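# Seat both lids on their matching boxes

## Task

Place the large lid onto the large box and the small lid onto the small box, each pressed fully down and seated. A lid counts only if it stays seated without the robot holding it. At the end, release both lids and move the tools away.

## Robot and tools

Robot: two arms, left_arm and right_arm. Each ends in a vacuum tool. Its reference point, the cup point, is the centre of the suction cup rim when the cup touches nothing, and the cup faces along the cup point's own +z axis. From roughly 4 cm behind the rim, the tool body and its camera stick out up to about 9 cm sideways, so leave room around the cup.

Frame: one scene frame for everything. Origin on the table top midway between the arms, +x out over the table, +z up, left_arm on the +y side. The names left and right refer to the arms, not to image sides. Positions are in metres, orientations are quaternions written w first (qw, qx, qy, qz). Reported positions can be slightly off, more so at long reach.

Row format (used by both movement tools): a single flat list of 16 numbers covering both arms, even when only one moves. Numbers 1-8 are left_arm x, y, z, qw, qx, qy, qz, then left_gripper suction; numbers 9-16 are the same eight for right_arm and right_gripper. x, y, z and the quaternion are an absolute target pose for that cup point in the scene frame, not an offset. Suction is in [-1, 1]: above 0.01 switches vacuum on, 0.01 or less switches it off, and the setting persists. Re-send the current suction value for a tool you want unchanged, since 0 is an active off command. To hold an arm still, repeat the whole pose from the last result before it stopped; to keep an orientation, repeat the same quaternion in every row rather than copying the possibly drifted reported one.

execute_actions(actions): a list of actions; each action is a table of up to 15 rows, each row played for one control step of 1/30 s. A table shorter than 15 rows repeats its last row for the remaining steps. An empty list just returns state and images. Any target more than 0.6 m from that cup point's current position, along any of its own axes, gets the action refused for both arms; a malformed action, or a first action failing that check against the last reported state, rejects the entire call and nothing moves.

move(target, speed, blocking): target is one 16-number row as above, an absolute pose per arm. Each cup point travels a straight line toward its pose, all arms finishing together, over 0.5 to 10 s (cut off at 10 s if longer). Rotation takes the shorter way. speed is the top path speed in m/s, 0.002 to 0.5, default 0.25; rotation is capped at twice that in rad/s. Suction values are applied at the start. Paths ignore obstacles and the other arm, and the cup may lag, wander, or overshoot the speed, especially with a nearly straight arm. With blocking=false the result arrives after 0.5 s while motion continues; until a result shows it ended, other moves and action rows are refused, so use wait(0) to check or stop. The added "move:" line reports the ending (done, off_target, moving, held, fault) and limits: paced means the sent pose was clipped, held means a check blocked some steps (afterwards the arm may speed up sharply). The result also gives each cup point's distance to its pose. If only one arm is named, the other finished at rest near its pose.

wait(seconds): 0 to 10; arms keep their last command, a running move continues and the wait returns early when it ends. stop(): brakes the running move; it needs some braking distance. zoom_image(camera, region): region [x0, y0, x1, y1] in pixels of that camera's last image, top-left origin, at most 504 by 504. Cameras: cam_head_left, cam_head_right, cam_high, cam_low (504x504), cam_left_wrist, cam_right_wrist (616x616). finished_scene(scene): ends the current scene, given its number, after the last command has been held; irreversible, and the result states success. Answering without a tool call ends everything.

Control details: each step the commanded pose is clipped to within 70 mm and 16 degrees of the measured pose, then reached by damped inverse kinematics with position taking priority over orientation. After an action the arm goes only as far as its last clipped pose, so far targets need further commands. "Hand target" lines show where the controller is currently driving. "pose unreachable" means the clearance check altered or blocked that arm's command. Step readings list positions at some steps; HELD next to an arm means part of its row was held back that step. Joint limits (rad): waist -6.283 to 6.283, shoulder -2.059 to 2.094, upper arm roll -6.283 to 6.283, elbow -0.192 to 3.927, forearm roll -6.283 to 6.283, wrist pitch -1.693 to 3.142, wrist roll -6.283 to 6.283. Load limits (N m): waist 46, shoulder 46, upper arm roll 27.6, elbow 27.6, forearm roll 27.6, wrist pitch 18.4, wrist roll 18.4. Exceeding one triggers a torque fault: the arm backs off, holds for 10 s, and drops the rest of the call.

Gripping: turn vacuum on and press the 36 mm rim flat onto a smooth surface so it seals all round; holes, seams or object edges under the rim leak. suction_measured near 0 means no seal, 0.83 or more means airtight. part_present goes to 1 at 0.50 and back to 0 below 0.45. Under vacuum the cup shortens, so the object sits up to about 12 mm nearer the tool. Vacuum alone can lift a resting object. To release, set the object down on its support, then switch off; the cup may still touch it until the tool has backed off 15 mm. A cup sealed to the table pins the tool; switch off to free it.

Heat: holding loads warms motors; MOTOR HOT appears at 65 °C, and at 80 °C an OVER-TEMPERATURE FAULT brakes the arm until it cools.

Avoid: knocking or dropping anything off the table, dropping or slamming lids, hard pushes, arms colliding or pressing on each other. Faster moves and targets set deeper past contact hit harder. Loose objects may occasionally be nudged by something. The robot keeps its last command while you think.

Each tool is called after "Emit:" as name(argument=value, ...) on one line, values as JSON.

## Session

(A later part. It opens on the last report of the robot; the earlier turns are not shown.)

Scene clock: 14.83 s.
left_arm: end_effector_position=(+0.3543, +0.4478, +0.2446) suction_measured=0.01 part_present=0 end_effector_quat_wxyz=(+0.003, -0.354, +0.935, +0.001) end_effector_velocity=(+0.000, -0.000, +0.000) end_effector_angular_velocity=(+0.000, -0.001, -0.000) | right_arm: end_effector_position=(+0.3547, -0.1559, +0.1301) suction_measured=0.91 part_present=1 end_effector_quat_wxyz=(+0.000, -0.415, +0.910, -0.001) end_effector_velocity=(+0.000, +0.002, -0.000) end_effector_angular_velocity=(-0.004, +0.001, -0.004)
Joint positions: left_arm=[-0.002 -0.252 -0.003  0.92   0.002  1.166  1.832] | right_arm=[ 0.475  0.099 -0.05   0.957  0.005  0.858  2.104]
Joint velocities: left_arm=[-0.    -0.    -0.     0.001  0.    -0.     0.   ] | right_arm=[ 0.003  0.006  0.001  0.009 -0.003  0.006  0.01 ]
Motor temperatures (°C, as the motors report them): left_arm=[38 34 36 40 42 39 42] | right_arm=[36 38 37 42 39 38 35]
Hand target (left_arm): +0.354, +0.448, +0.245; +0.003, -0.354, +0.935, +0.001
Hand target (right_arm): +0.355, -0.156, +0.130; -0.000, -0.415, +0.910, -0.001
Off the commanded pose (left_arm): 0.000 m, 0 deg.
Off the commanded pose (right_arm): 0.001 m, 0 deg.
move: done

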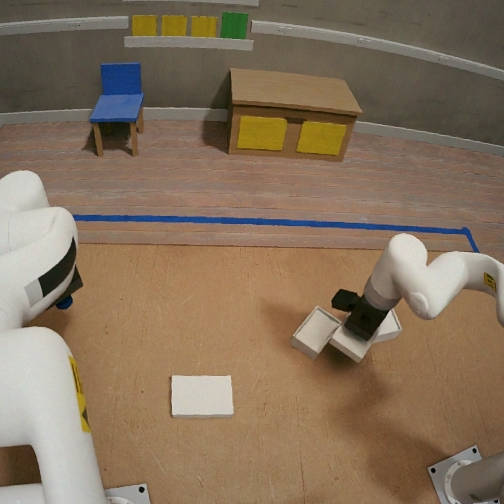

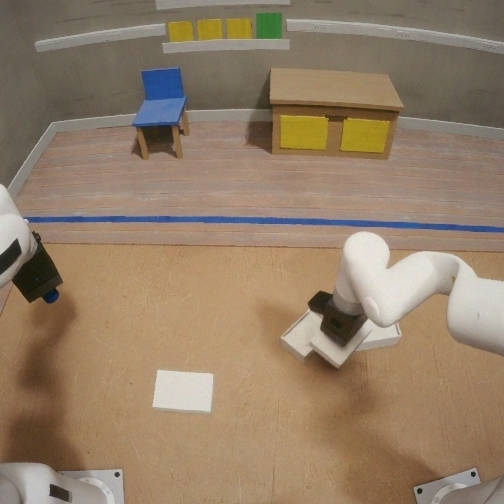

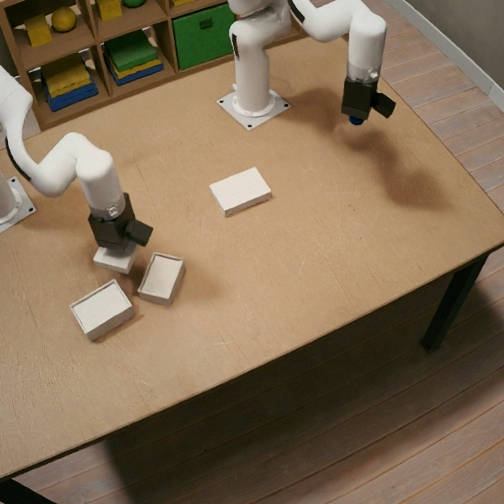

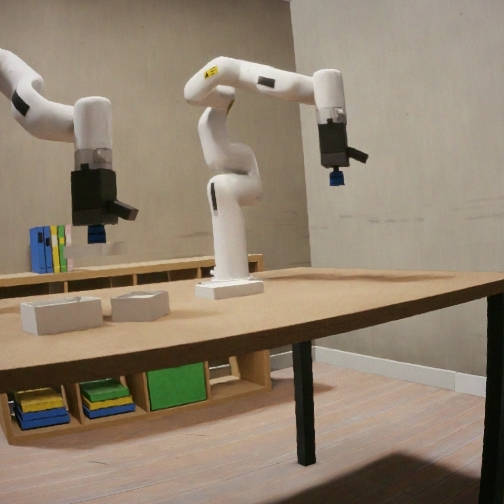

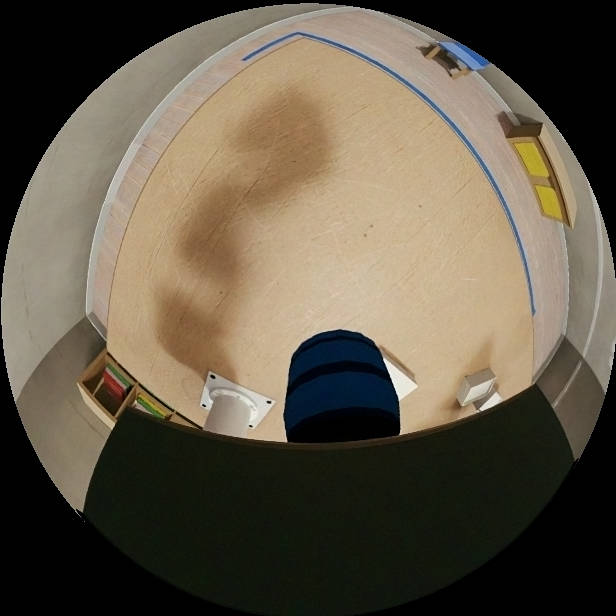

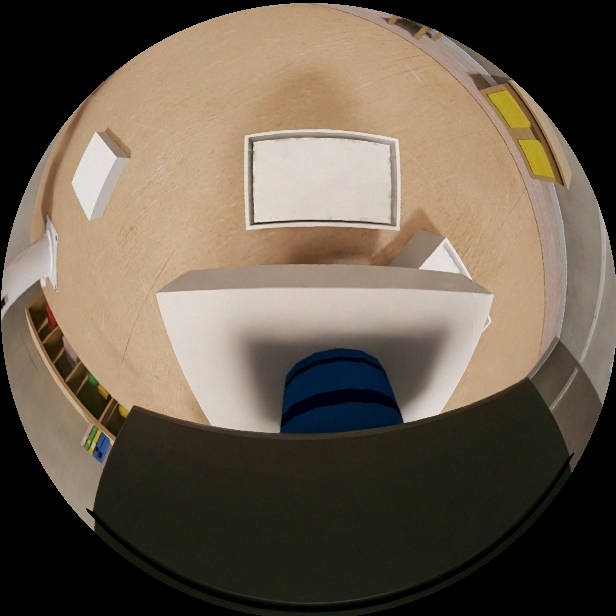

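Emit:
move(target=[0.3543,0.4478,0.2446,0.003,-0.354,0.935,0.001,0,0.411,-0.0933,0.072,0,-0.4207,0.9072,0,1], speed=0.2)

Emit:
zoom_image(camera="cam_right_wrist", region=[150, 220, 318, 310])

Emit:
zoom_image(camera="cam_right_wrist", region=[340, 220, 508, 310])

Emit:
zoom_image(camera="cam_low", region=[80, 250, 200, 330])

Emit:
zoom_image(camera="cam_head_left", region=[270, 290, 370, 370])

Scene clock: 17.33 s.
left_arm: end_effector_position=(+0.3543, +0.4478, +0.2446) suction_measured=0.01 part_present=0 end_effector_quat_wxyz=(+0.003, -0.354, +0.935, +0.001) end_effector_velocity=(+0.000, -0.000, +0.000) end_effector_angular_velocity=(+0.000, -0.000, -0.000) | right_arm: end_effector_position=(+0.4113, -0.0937, +0.0724) suction_measured=0.91 part_present=1 end_effector_quat_wxyz=(+0.000, -0.421, +0.907, -0.000) end_effector_velocity=(+0.000, +0.002, -0.002) end_effector_angular_velocity=(+0.000, +0.002, +0.003)
Joint positions: left_arm=[-0.002 -0.252 -0.003  0.92   0.002  1.166  1.832] | right_arm=[ 0.49   0.437 -0.032  1.247  0.017  0.81   2.117]
Joint velocities: left_arm=[ 0.    -0.001 -0.001  0.    -0.     0.    -0.   ] | right_arm=[ 0.001  0.007  0.002  0.007  0.     0.001 -0.   ]
Motor temperatures (°C, as the motors report them): left_arm=[38 34 36 41 42 39 42] | right_arm=[36 38 37 42 39 38 35]
Hand target (left_arm): +0.354, +0.448, +0.245; +0.003, -0.354, +0.935, +0.001
Hand target (right_arm): +0.411, -0.094, +0.072; +0.000, -0.421, +0.907, -0.001
Off the commanded pose (left_arm): 0.000 m, 0 deg.
Off the commanded pose (right_arm): 0.001 m, 0 deg.
move: done

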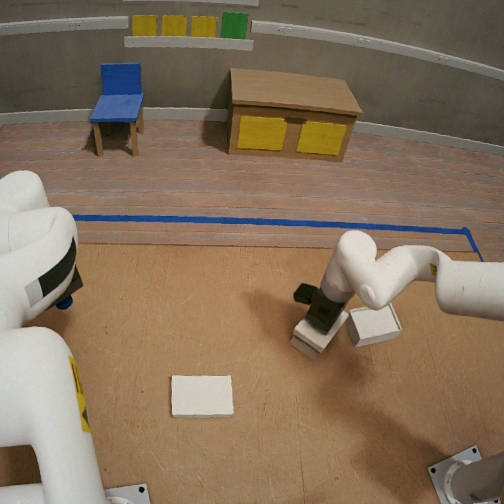

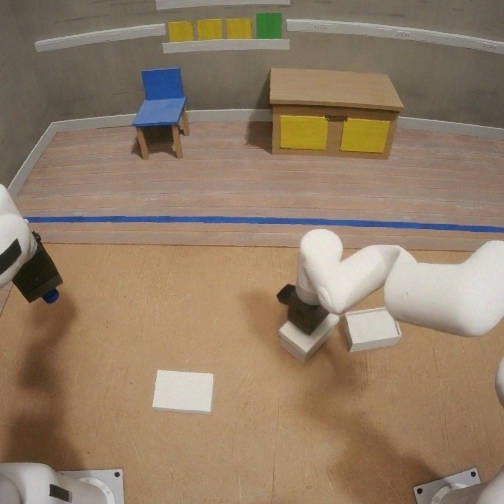

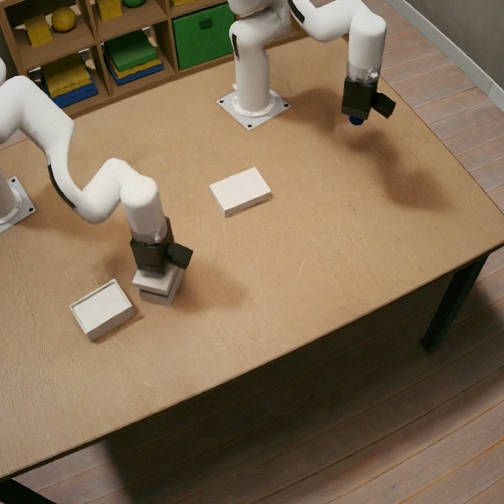

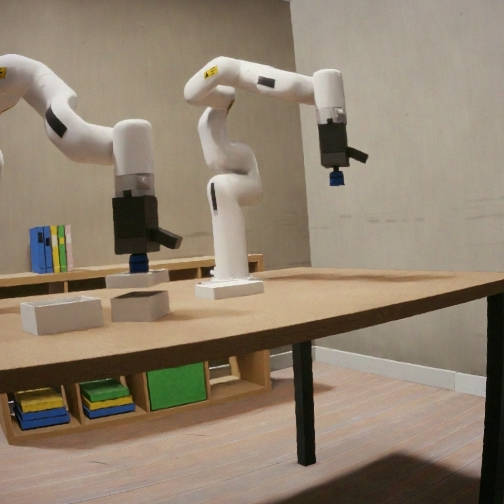

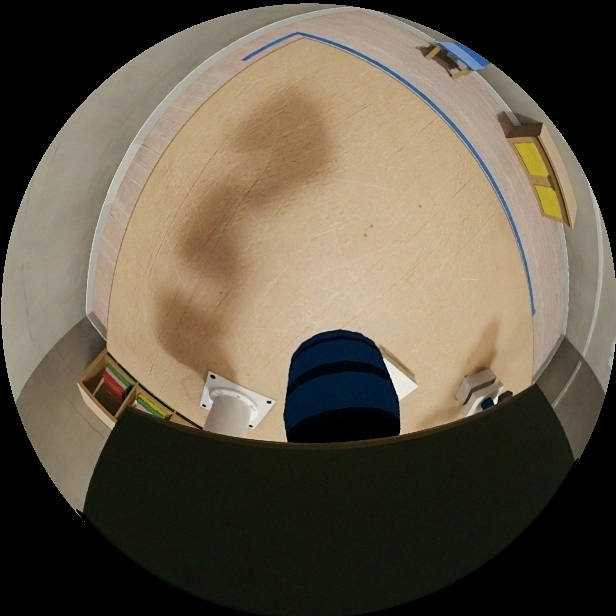

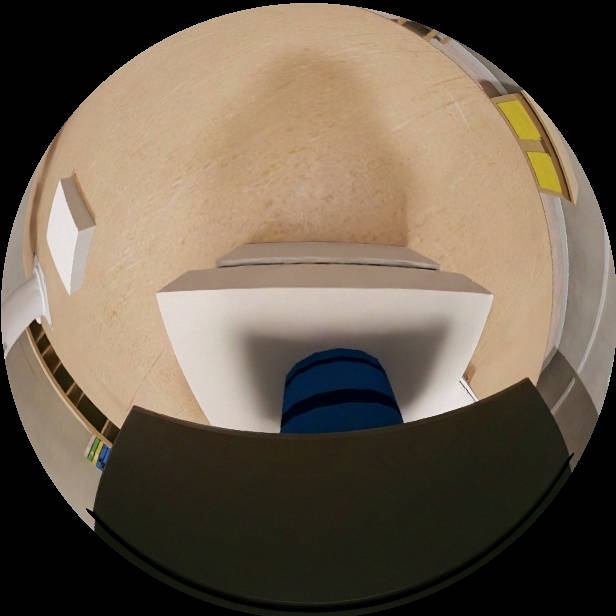

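Region (150, 220, 318, 310) of cam_right_wrist's 616x616 image, scaled by 3.000, with more detail than that image has; it fills the top 270 rows of this view, and the rest is white.

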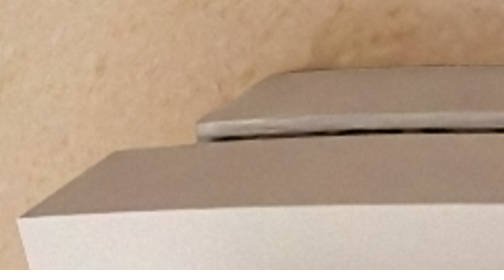

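Region (340, 220, 508, 310) of cam_right_wrist's 616x616 image, scaled by 3.000, with more detail than that image has; it fills the top 270 rows of this view, and the rest is white.

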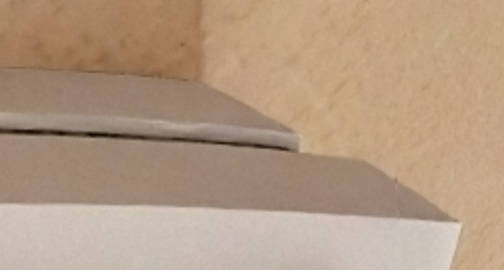

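Region (80, 250, 200, 330) of cam_low's 504x504 image, scaled by 4.200, with more detail than that image has.

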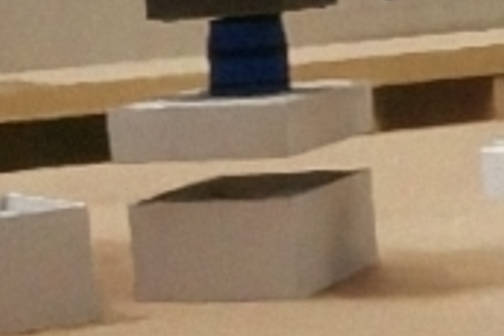

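Region (270, 290, 370, 370) of cam_head_left's 504x504 image, scaled by 5.040, with more detail than that image has; it fills the top 403 rows of this view, and the rest is white.

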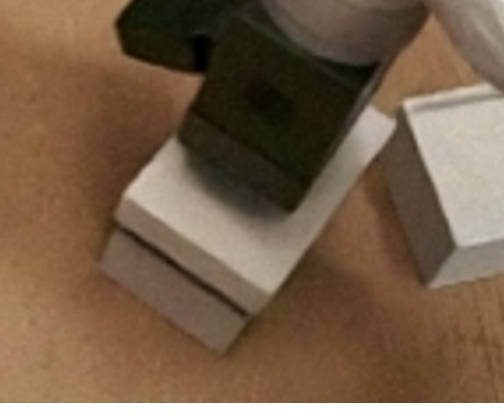

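Emit:
move(target=[0.3543,0.4478,0.2446,0.003,-0.354,0.935,0.001,0,0.4142,-0.0935,0.060,0,-0.4207,0.9072,0,1], speed=0.05)

Emit:
zoom_image(camera="cam_right_wrist", region=[150, 220, 318, 310])

Emit:
zoom_image(camera="cam_right_wrist", region=[340, 220, 508, 310])

Emit:
zoom_image(camera="cam_low", region=[95, 260, 185, 330])

Emit:
zoom_image(camera="cam_head_right", region=[270, 300, 350, 370])

Scene clock: 18.97 s.
left_arm: end_effector_position=(+0.3543, +0.4478, +0.2446) suction_measured=0.01 part_present=0 end_effector_quat_wxyz=(+0.003, -0.354, +0.935, +0.001) end_effector_velocity=(-0.000, -0.000, -0.000) end_effector_angular_velocity=(+0.000, +0.000, -0.000) | right_arm: end_effector_position=(+0.4142, -0.0935, +0.0602) suction_measured=0.91 part_present=1 end_effector_quat_wxyz=(+0.000, -0.421, +0.907, -0.000) end_effector_velocity=(+0.001, +0.000, +0.000) end_effector_angular_velocity=(+0.002, -0.002, -0.001)
Joint positions: left_arm=[-0.002 -0.252 -0.003  0.92   0.002  1.166  1.832] | right_arm=[ 0.486  0.466 -0.032  1.252  0.02   0.787  2.112]
Joint velocities: left_arm=[ 0. -0. -0. -0.  0. -0.  0.] | right_arm=[-0.     0.001 -0.001  0.001  0.001 -0.002 -0.001]
Motor temperatures (°C, as the motors report them): left_arm=[38 34 36 41 42 39 42] | right_arm=[36 38 37 42 39 38 35]
Hand target (left_arm): +0.354, +0.448, +0.245; +0.003, -0.354, +0.935, +0.001
Hand target (right_arm): +0.414, -0.094, +0.060; +0.000, -0.421, +0.907, -0.000
Off the commanded pose (left_arm): 0.000 m, 0 deg.
Off the commanded pose (right_arm): 0.000 m, 0 deg.
move: done

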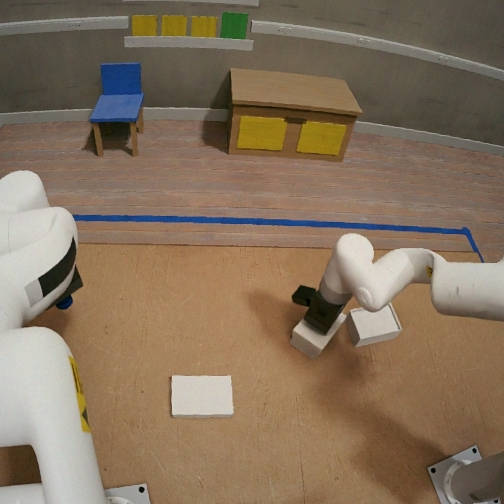

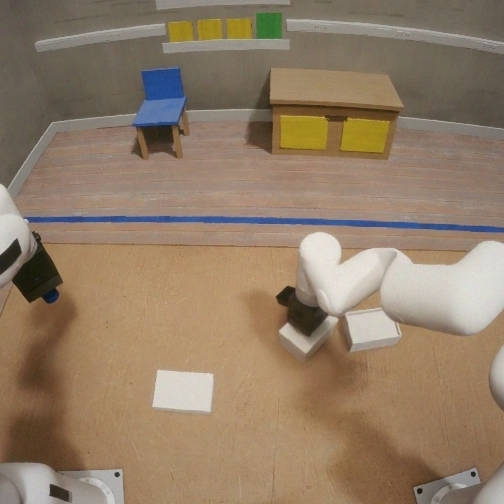

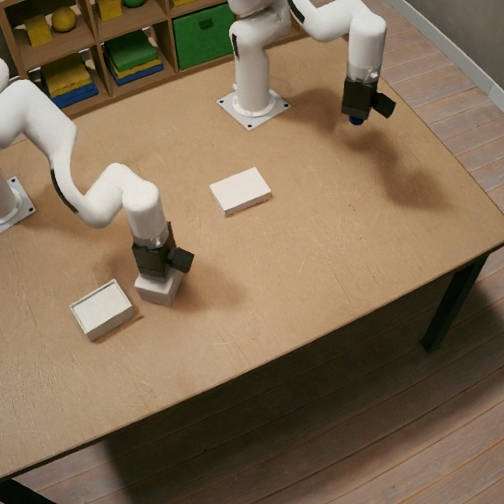

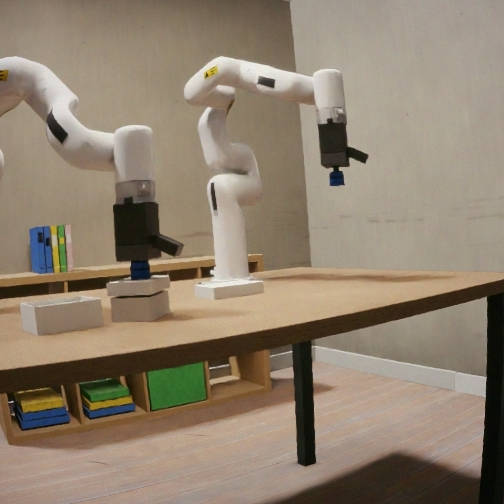

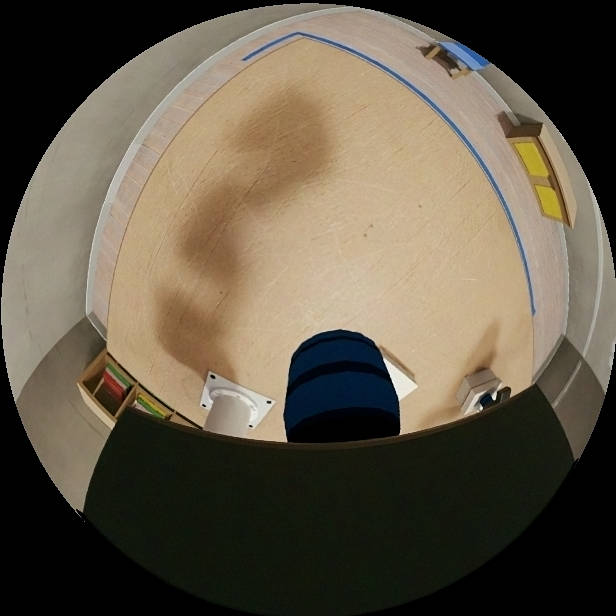

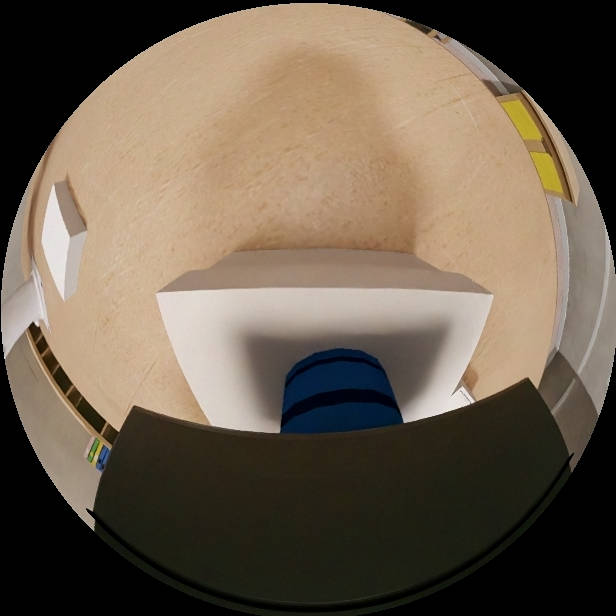

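Region (150, 220, 318, 310) of cam_right_wrist's 616x616 image, scaled by 3.000, with more detail than that image has; it fills the top 270 rows of this view, and the rest is white.

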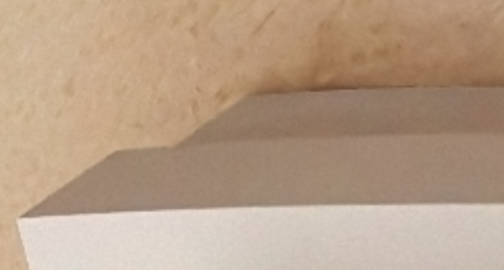

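Region (340, 220, 508, 310) of cam_right_wrist's 616x616 image, scaled by 3.000, with more detail than that image has; it fills the top 270 rows of this view, and the rest is white.

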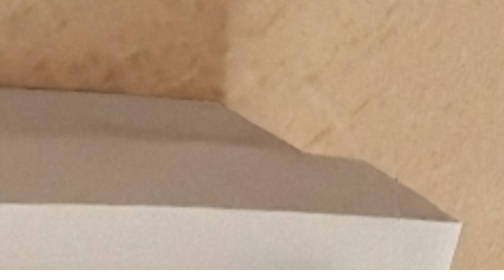

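Region (95, 260, 185, 330) of cam_low's 504x504 image, scaled by 5.600, with more detail than that image has.

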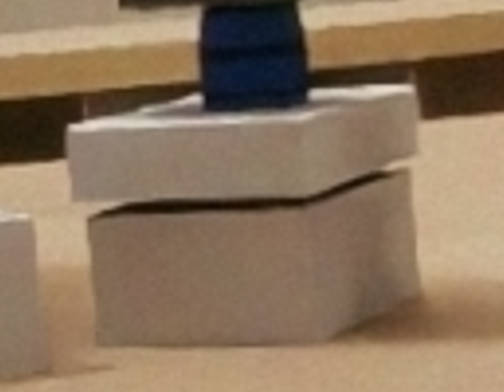

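Region (270, 300, 350, 370) of cam_head_right's 504x504 image, scaled by 6.300, with more detail than that image has; it fills the top 441 rows of this view, and the rest is white.

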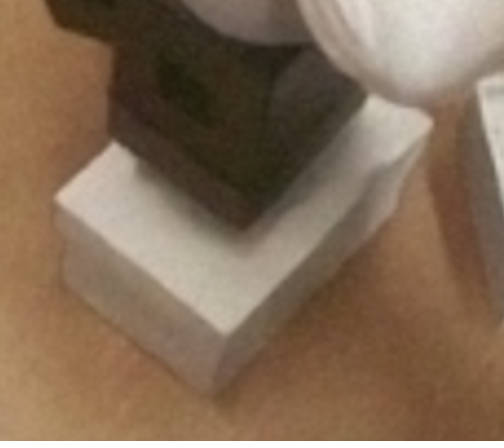

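Emit:
move(target=[0.3543,0.4478,0.2446,0.003,-0.354,0.935,0.001,0,0.4144,-0.0933,0.047,0,-0.4207,0.9072,0,1], speed=0.025)

Emit:
zoom_image(camera="cam_low", region=[95, 260, 185, 330])

Scene clock: 20.23 s.
left_arm: end_effector_position=(+0.3543, +0.4478, +0.2446) suction_measured=0.01 part_present=0 end_effector_quat_wxyz=(+0.003, -0.354, +0.935, +0.001) end_effector_velocity=(-0.000, +0.000, -0.000) end_effector_angular_velocity=(-0.000, +0.000, +0.001) | right_arm: end_effector_position=(+0.4144, -0.0933, +0.0472) suction_measured=0.91 part_present=1 end_effector_quat_wxyz=(+0.000, -0.421, +0.907, -0.000) end_effector_velocity=(+0.001, +0.001, -0.000) end_effector_angular_velocity=(+0.003, -0.004, +0.001)
Joint positions: left_arm=[-0.002 -0.252 -0.003  0.92   0.002  1.166  1.832] | right_arm=[ 0.486  0.491 -0.031  1.248  0.021  0.758  2.112]
Joint velocities: left_arm=[ 0.    -0.     0.001 -0.     0.     0.    -0.   ] | right_arm=[-0.     0.003  0.001  0.002 -0.    -0.006 -0.   ]
Motor temperatures (°C, as the motors report them): left_arm=[38 34 36 41 42 39 42] | right_arm=[36 38 37 42 39 38 35]
Hand target (left_arm): +0.354, +0.448, +0.245; +0.003, -0.354, +0.935, +0.001
Hand target (right_arm): +0.414, -0.093, +0.047; +0.000, -0.421, +0.907, -0.000
Off the commanded pose (left_arm): 0.000 m, 0 deg.
Off the commanded pose (right_arm): 0.000 m, 0 deg.
move: done

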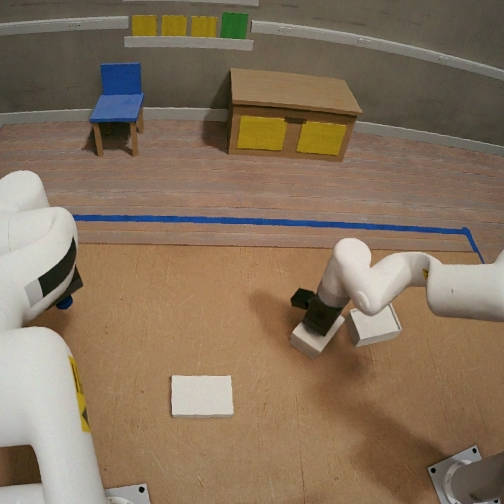

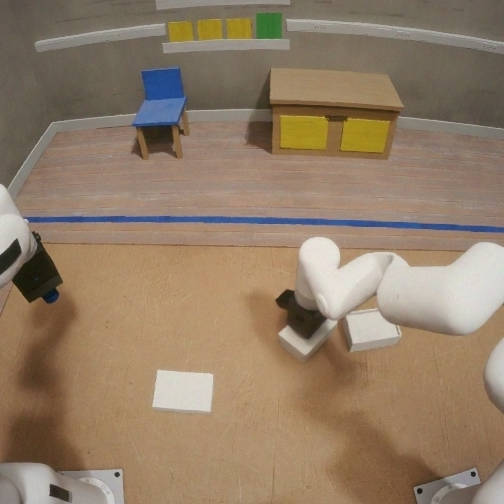

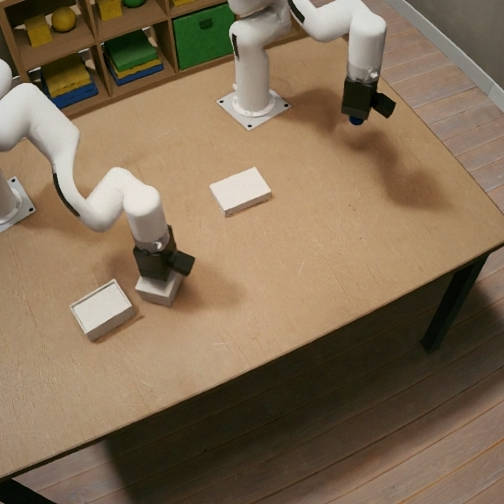

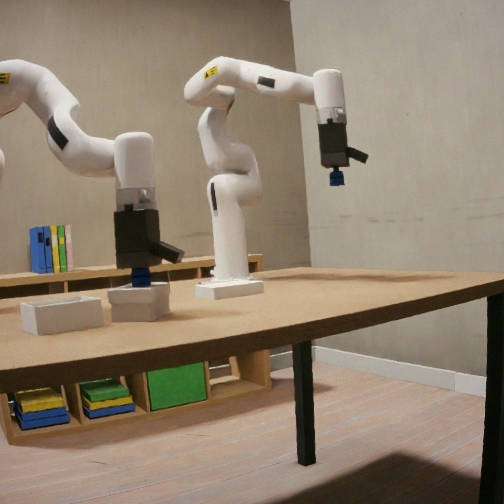

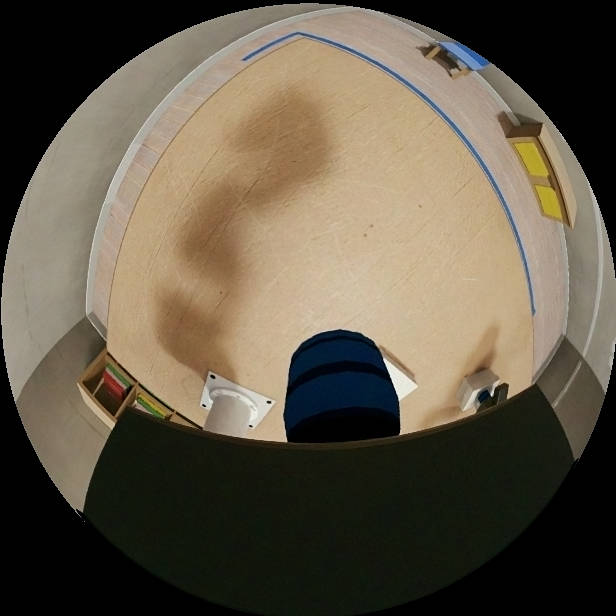

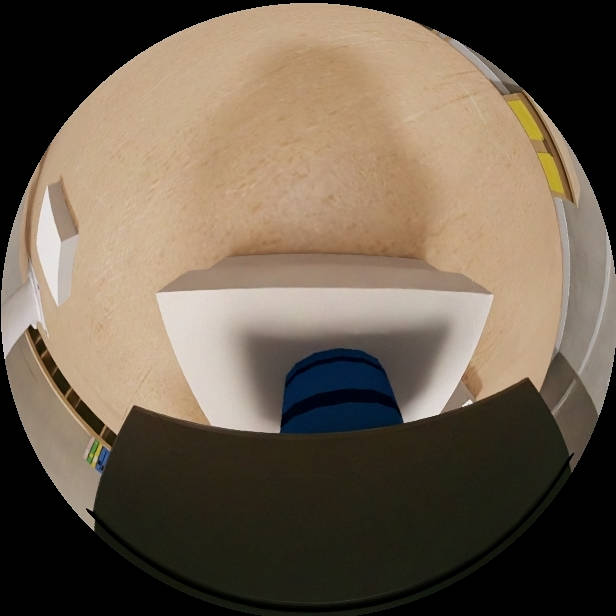

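Region (95, 260, 185, 330) of cam_low's 504x504 image, scaled by 5.600, with more detail than that image has.

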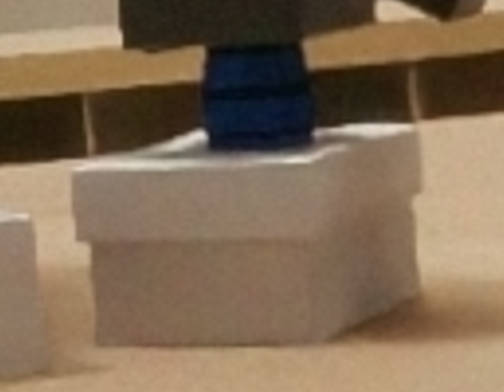

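Emit:
move(target=[0.3543,0.4478,0.2446,0.003,-0.354,0.935,0.001,0,0.4144,-0.0933,0.034,0,-0.4207,0.9072,0,1], speed=0.03)

Emit:
zoom_image(camera="cam_low", region=[95, 260, 185, 330])

Emit:
execute_actions(actions=[[[0.3543,0.4478,0.2446,0.003,-0.354,0.935,0.001,0,0.4144,-0.0933,0.034,0,-0.4207,0.9072,0,0]]])

Emit:
zoom_image(camera="cam_low", region=[95, 260, 185, 330])

Scene clock: 21.47 s.
left_arm: end_effector_position=(+0.3543, +0.4478, +0.2446) suction_measured=0.01 part_present=0 end_effector_quat_wxyz=(+0.003, -0.354, +0.935, +0.001) end_effector_velocity=(+0.000, -0.000, +0.000) end_effector_angular_velocity=(+0.000, -0.001, -0.001) | right_arm: end_effector_position=(+0.4147, -0.0931, +0.0345) suction_measured=0.91 part_present=1 end_effector_quat_wxyz=(+0.000, -0.421, +0.907, +0.000) end_effector_velocity=(+0.000, -0.000, -0.002) end_effector_angular_velocity=(-0.001, -0.001, +0.002)
Joint positions: left_arm=[-0.002 -0.252 -0.003  0.92   0.002  1.166  1.832] | right_arm=[ 0.485  0.515 -0.031  1.245  0.022  0.729  2.111]
Joint velocities: left_arm=[-0.    -0.    -0.001  0.001  0.     0.     0.   ] | right_arm=[-0.     0.003 -0.    -0.    -0.002 -0.003 -0.   ]
Motor temperatures (°C, as the motors report them): left_arm=[38 34 36 41 42 39 42] | right_arm=[36 38 37 42 39 38 35]
Hand target (left_arm): +0.354, +0.448, +0.245; +0.003, -0.354, +0.935, +0.001
Hand target (right_arm): +0.414, -0.093, +0.034; +0.000, -0.421, +0.907, -0.000
Off the commanded pose (left_arm): 0.000 m, 0 deg.
Off the commanded pose (right_arm): 0.001 m, 0 deg.
move: done

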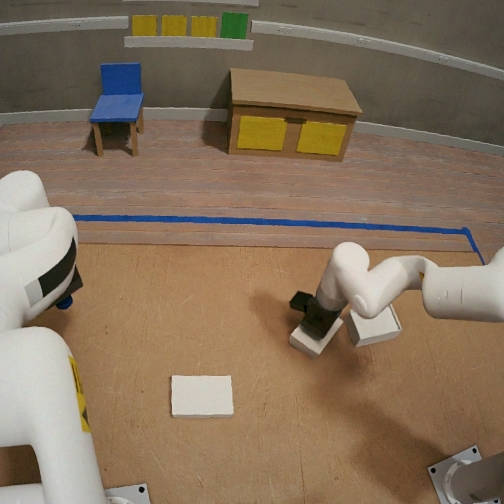

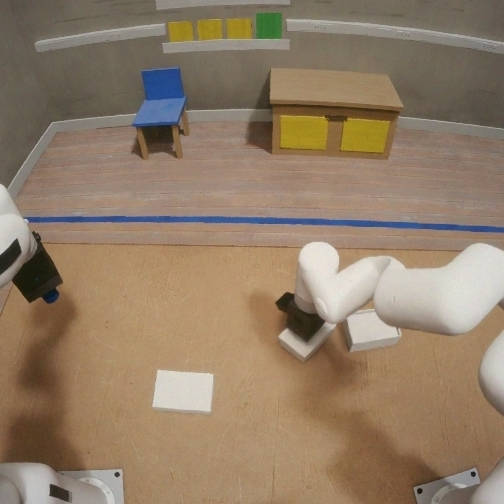

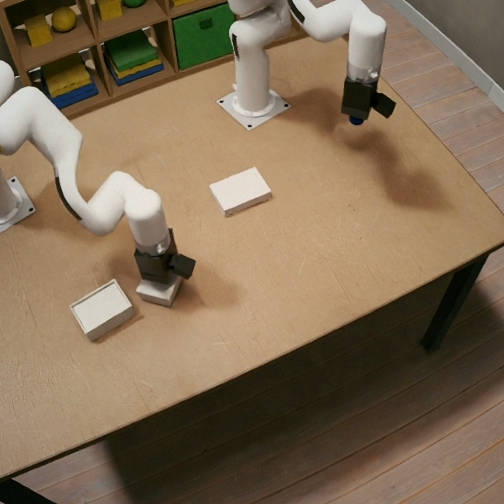

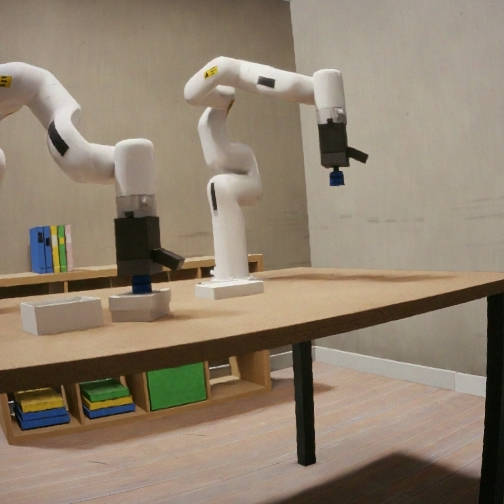

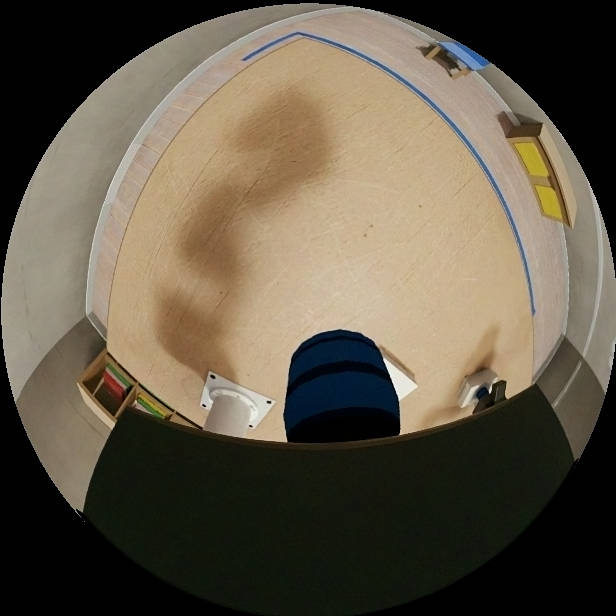

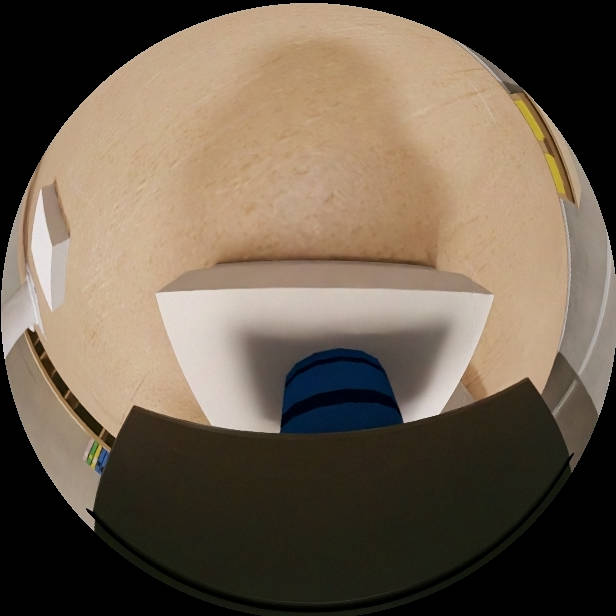

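Region (95, 260, 185, 330) of cam_low's 504x504 image, scaled by 5.600, with more detail than that image has.

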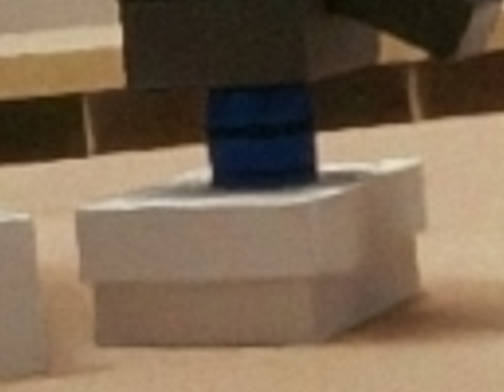

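Scene clock: 21.97 s.
left_arm: end_effector_position=(+0.3543, +0.4478, +0.2446) suction_measured=0.01 part_present=0 end_effector_quat_wxyz=(+0.003, -0.354, +0.935, +0.001) end_effector_velocity=(+0.000, -0.000, +0.000) end_effector_angular_velocity=(+0.000, -0.001, -0.001) | right_arm: end_effector_position=(+0.4152, -0.0927, +0.0351) suction_measured=0.00 part_present=0 end_effector_quat_wxyz=(+0.001, -0.421, +0.907, +0.000) end_effector_velocity=(-0.002, -0.002, -0.005) end_effector_angular_velocity=(-0.007, +0.008, -0.001)
Joint positions: left_arm=[-0.002 -0.252 -0.003  0.92   0.002  1.166  1.832] | right_arm=[ 0.485  0.515 -0.03   1.245  0.023  0.728  2.111]
Joint velocities: left_arm=[ 0.    -0.001 -0.001  0.    -0.    -0.     0.   ] | right_arm=[ 0.     0.006 -0.001 -0.003 -0.001  0.001  0.001]
Motor temperatures (°C, as the motors report them): left_arm=[38 34 36 41 42 39 42] | right_arm=[36 38 37 42 39 38 35]
Hand target (left_arm): +0.354, +0.448, +0.245; +0.003, -0.354, +0.935, +0.001
Hand target (right_arm): +0.414, -0.093, +0.034; +0.000, -0.421, +0.907, -0.000
Off the commanded pose (left_arm): 0.000 m, 0 deg.
Off the commanded pose (right_arm): 0.001 m, 0 deg.
Step readings (end_effector_position):
0: left_arm (+0.3543, +0.4478, +0.2446) | right_arm (+0.4147, -0.0931, +0.0345)
1: left_arm (+0.3543, +0.4478, +0.2446) | right_arm (+0.4147, -0.0931, +0.0346)
2: left_arm (+0.3543, +0.4478, +0.2446) | right_arm (+0.4148, -0.0931, +0.0347)
4: left_arm (+0.3543, +0.4478, +0.2446) | right_arm (+0.4163, -0.0919, +0.0368)
8: left_arm (+0.3543, +0.4478, +0.2446) | right_arm (+0.4158, -0.0923, +0.0363)
15: end_effector_position above

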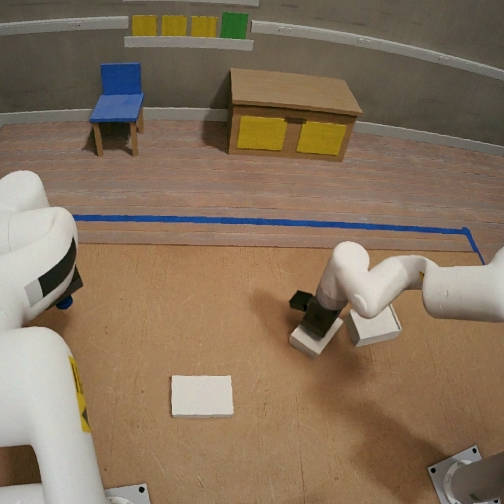

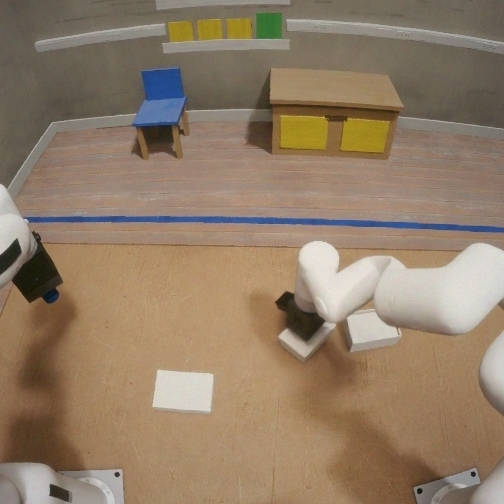

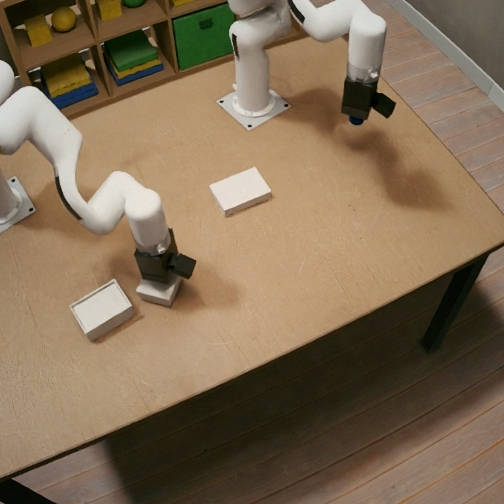

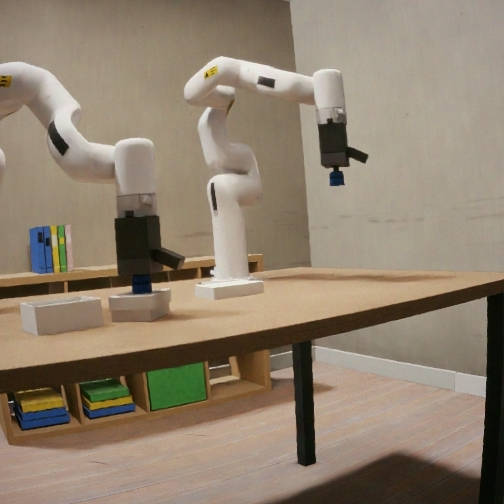

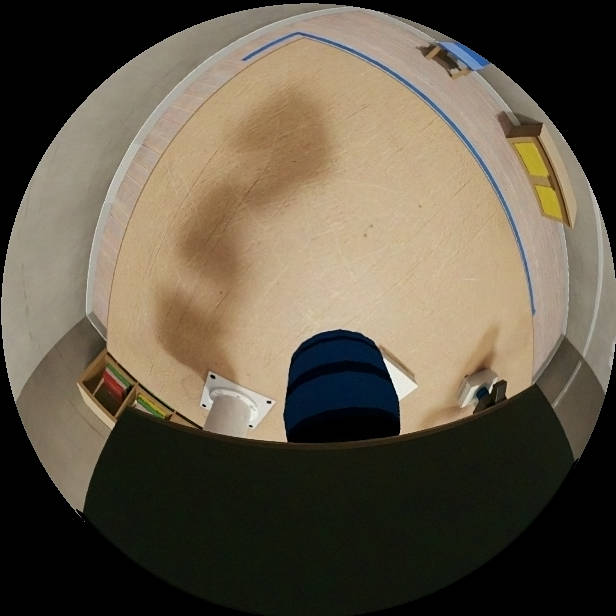

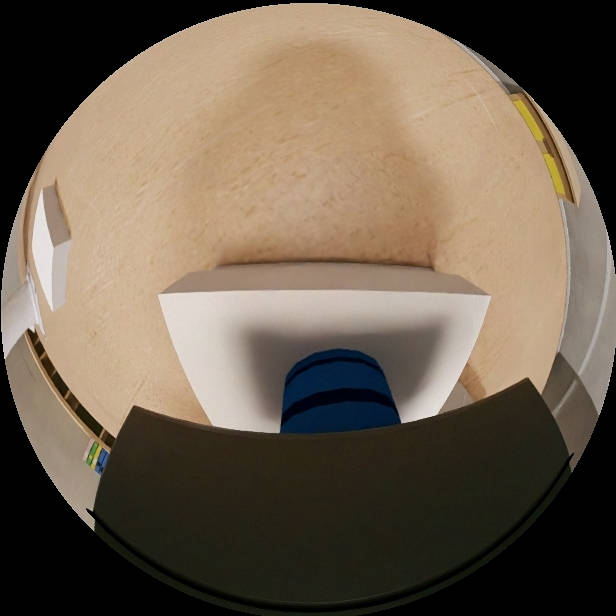

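Region (95, 260, 185, 330) of cam_low's 504x504 image, scaled by 5.600, with more detail than that image has.

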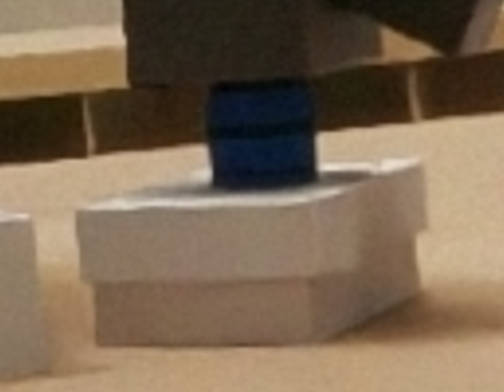

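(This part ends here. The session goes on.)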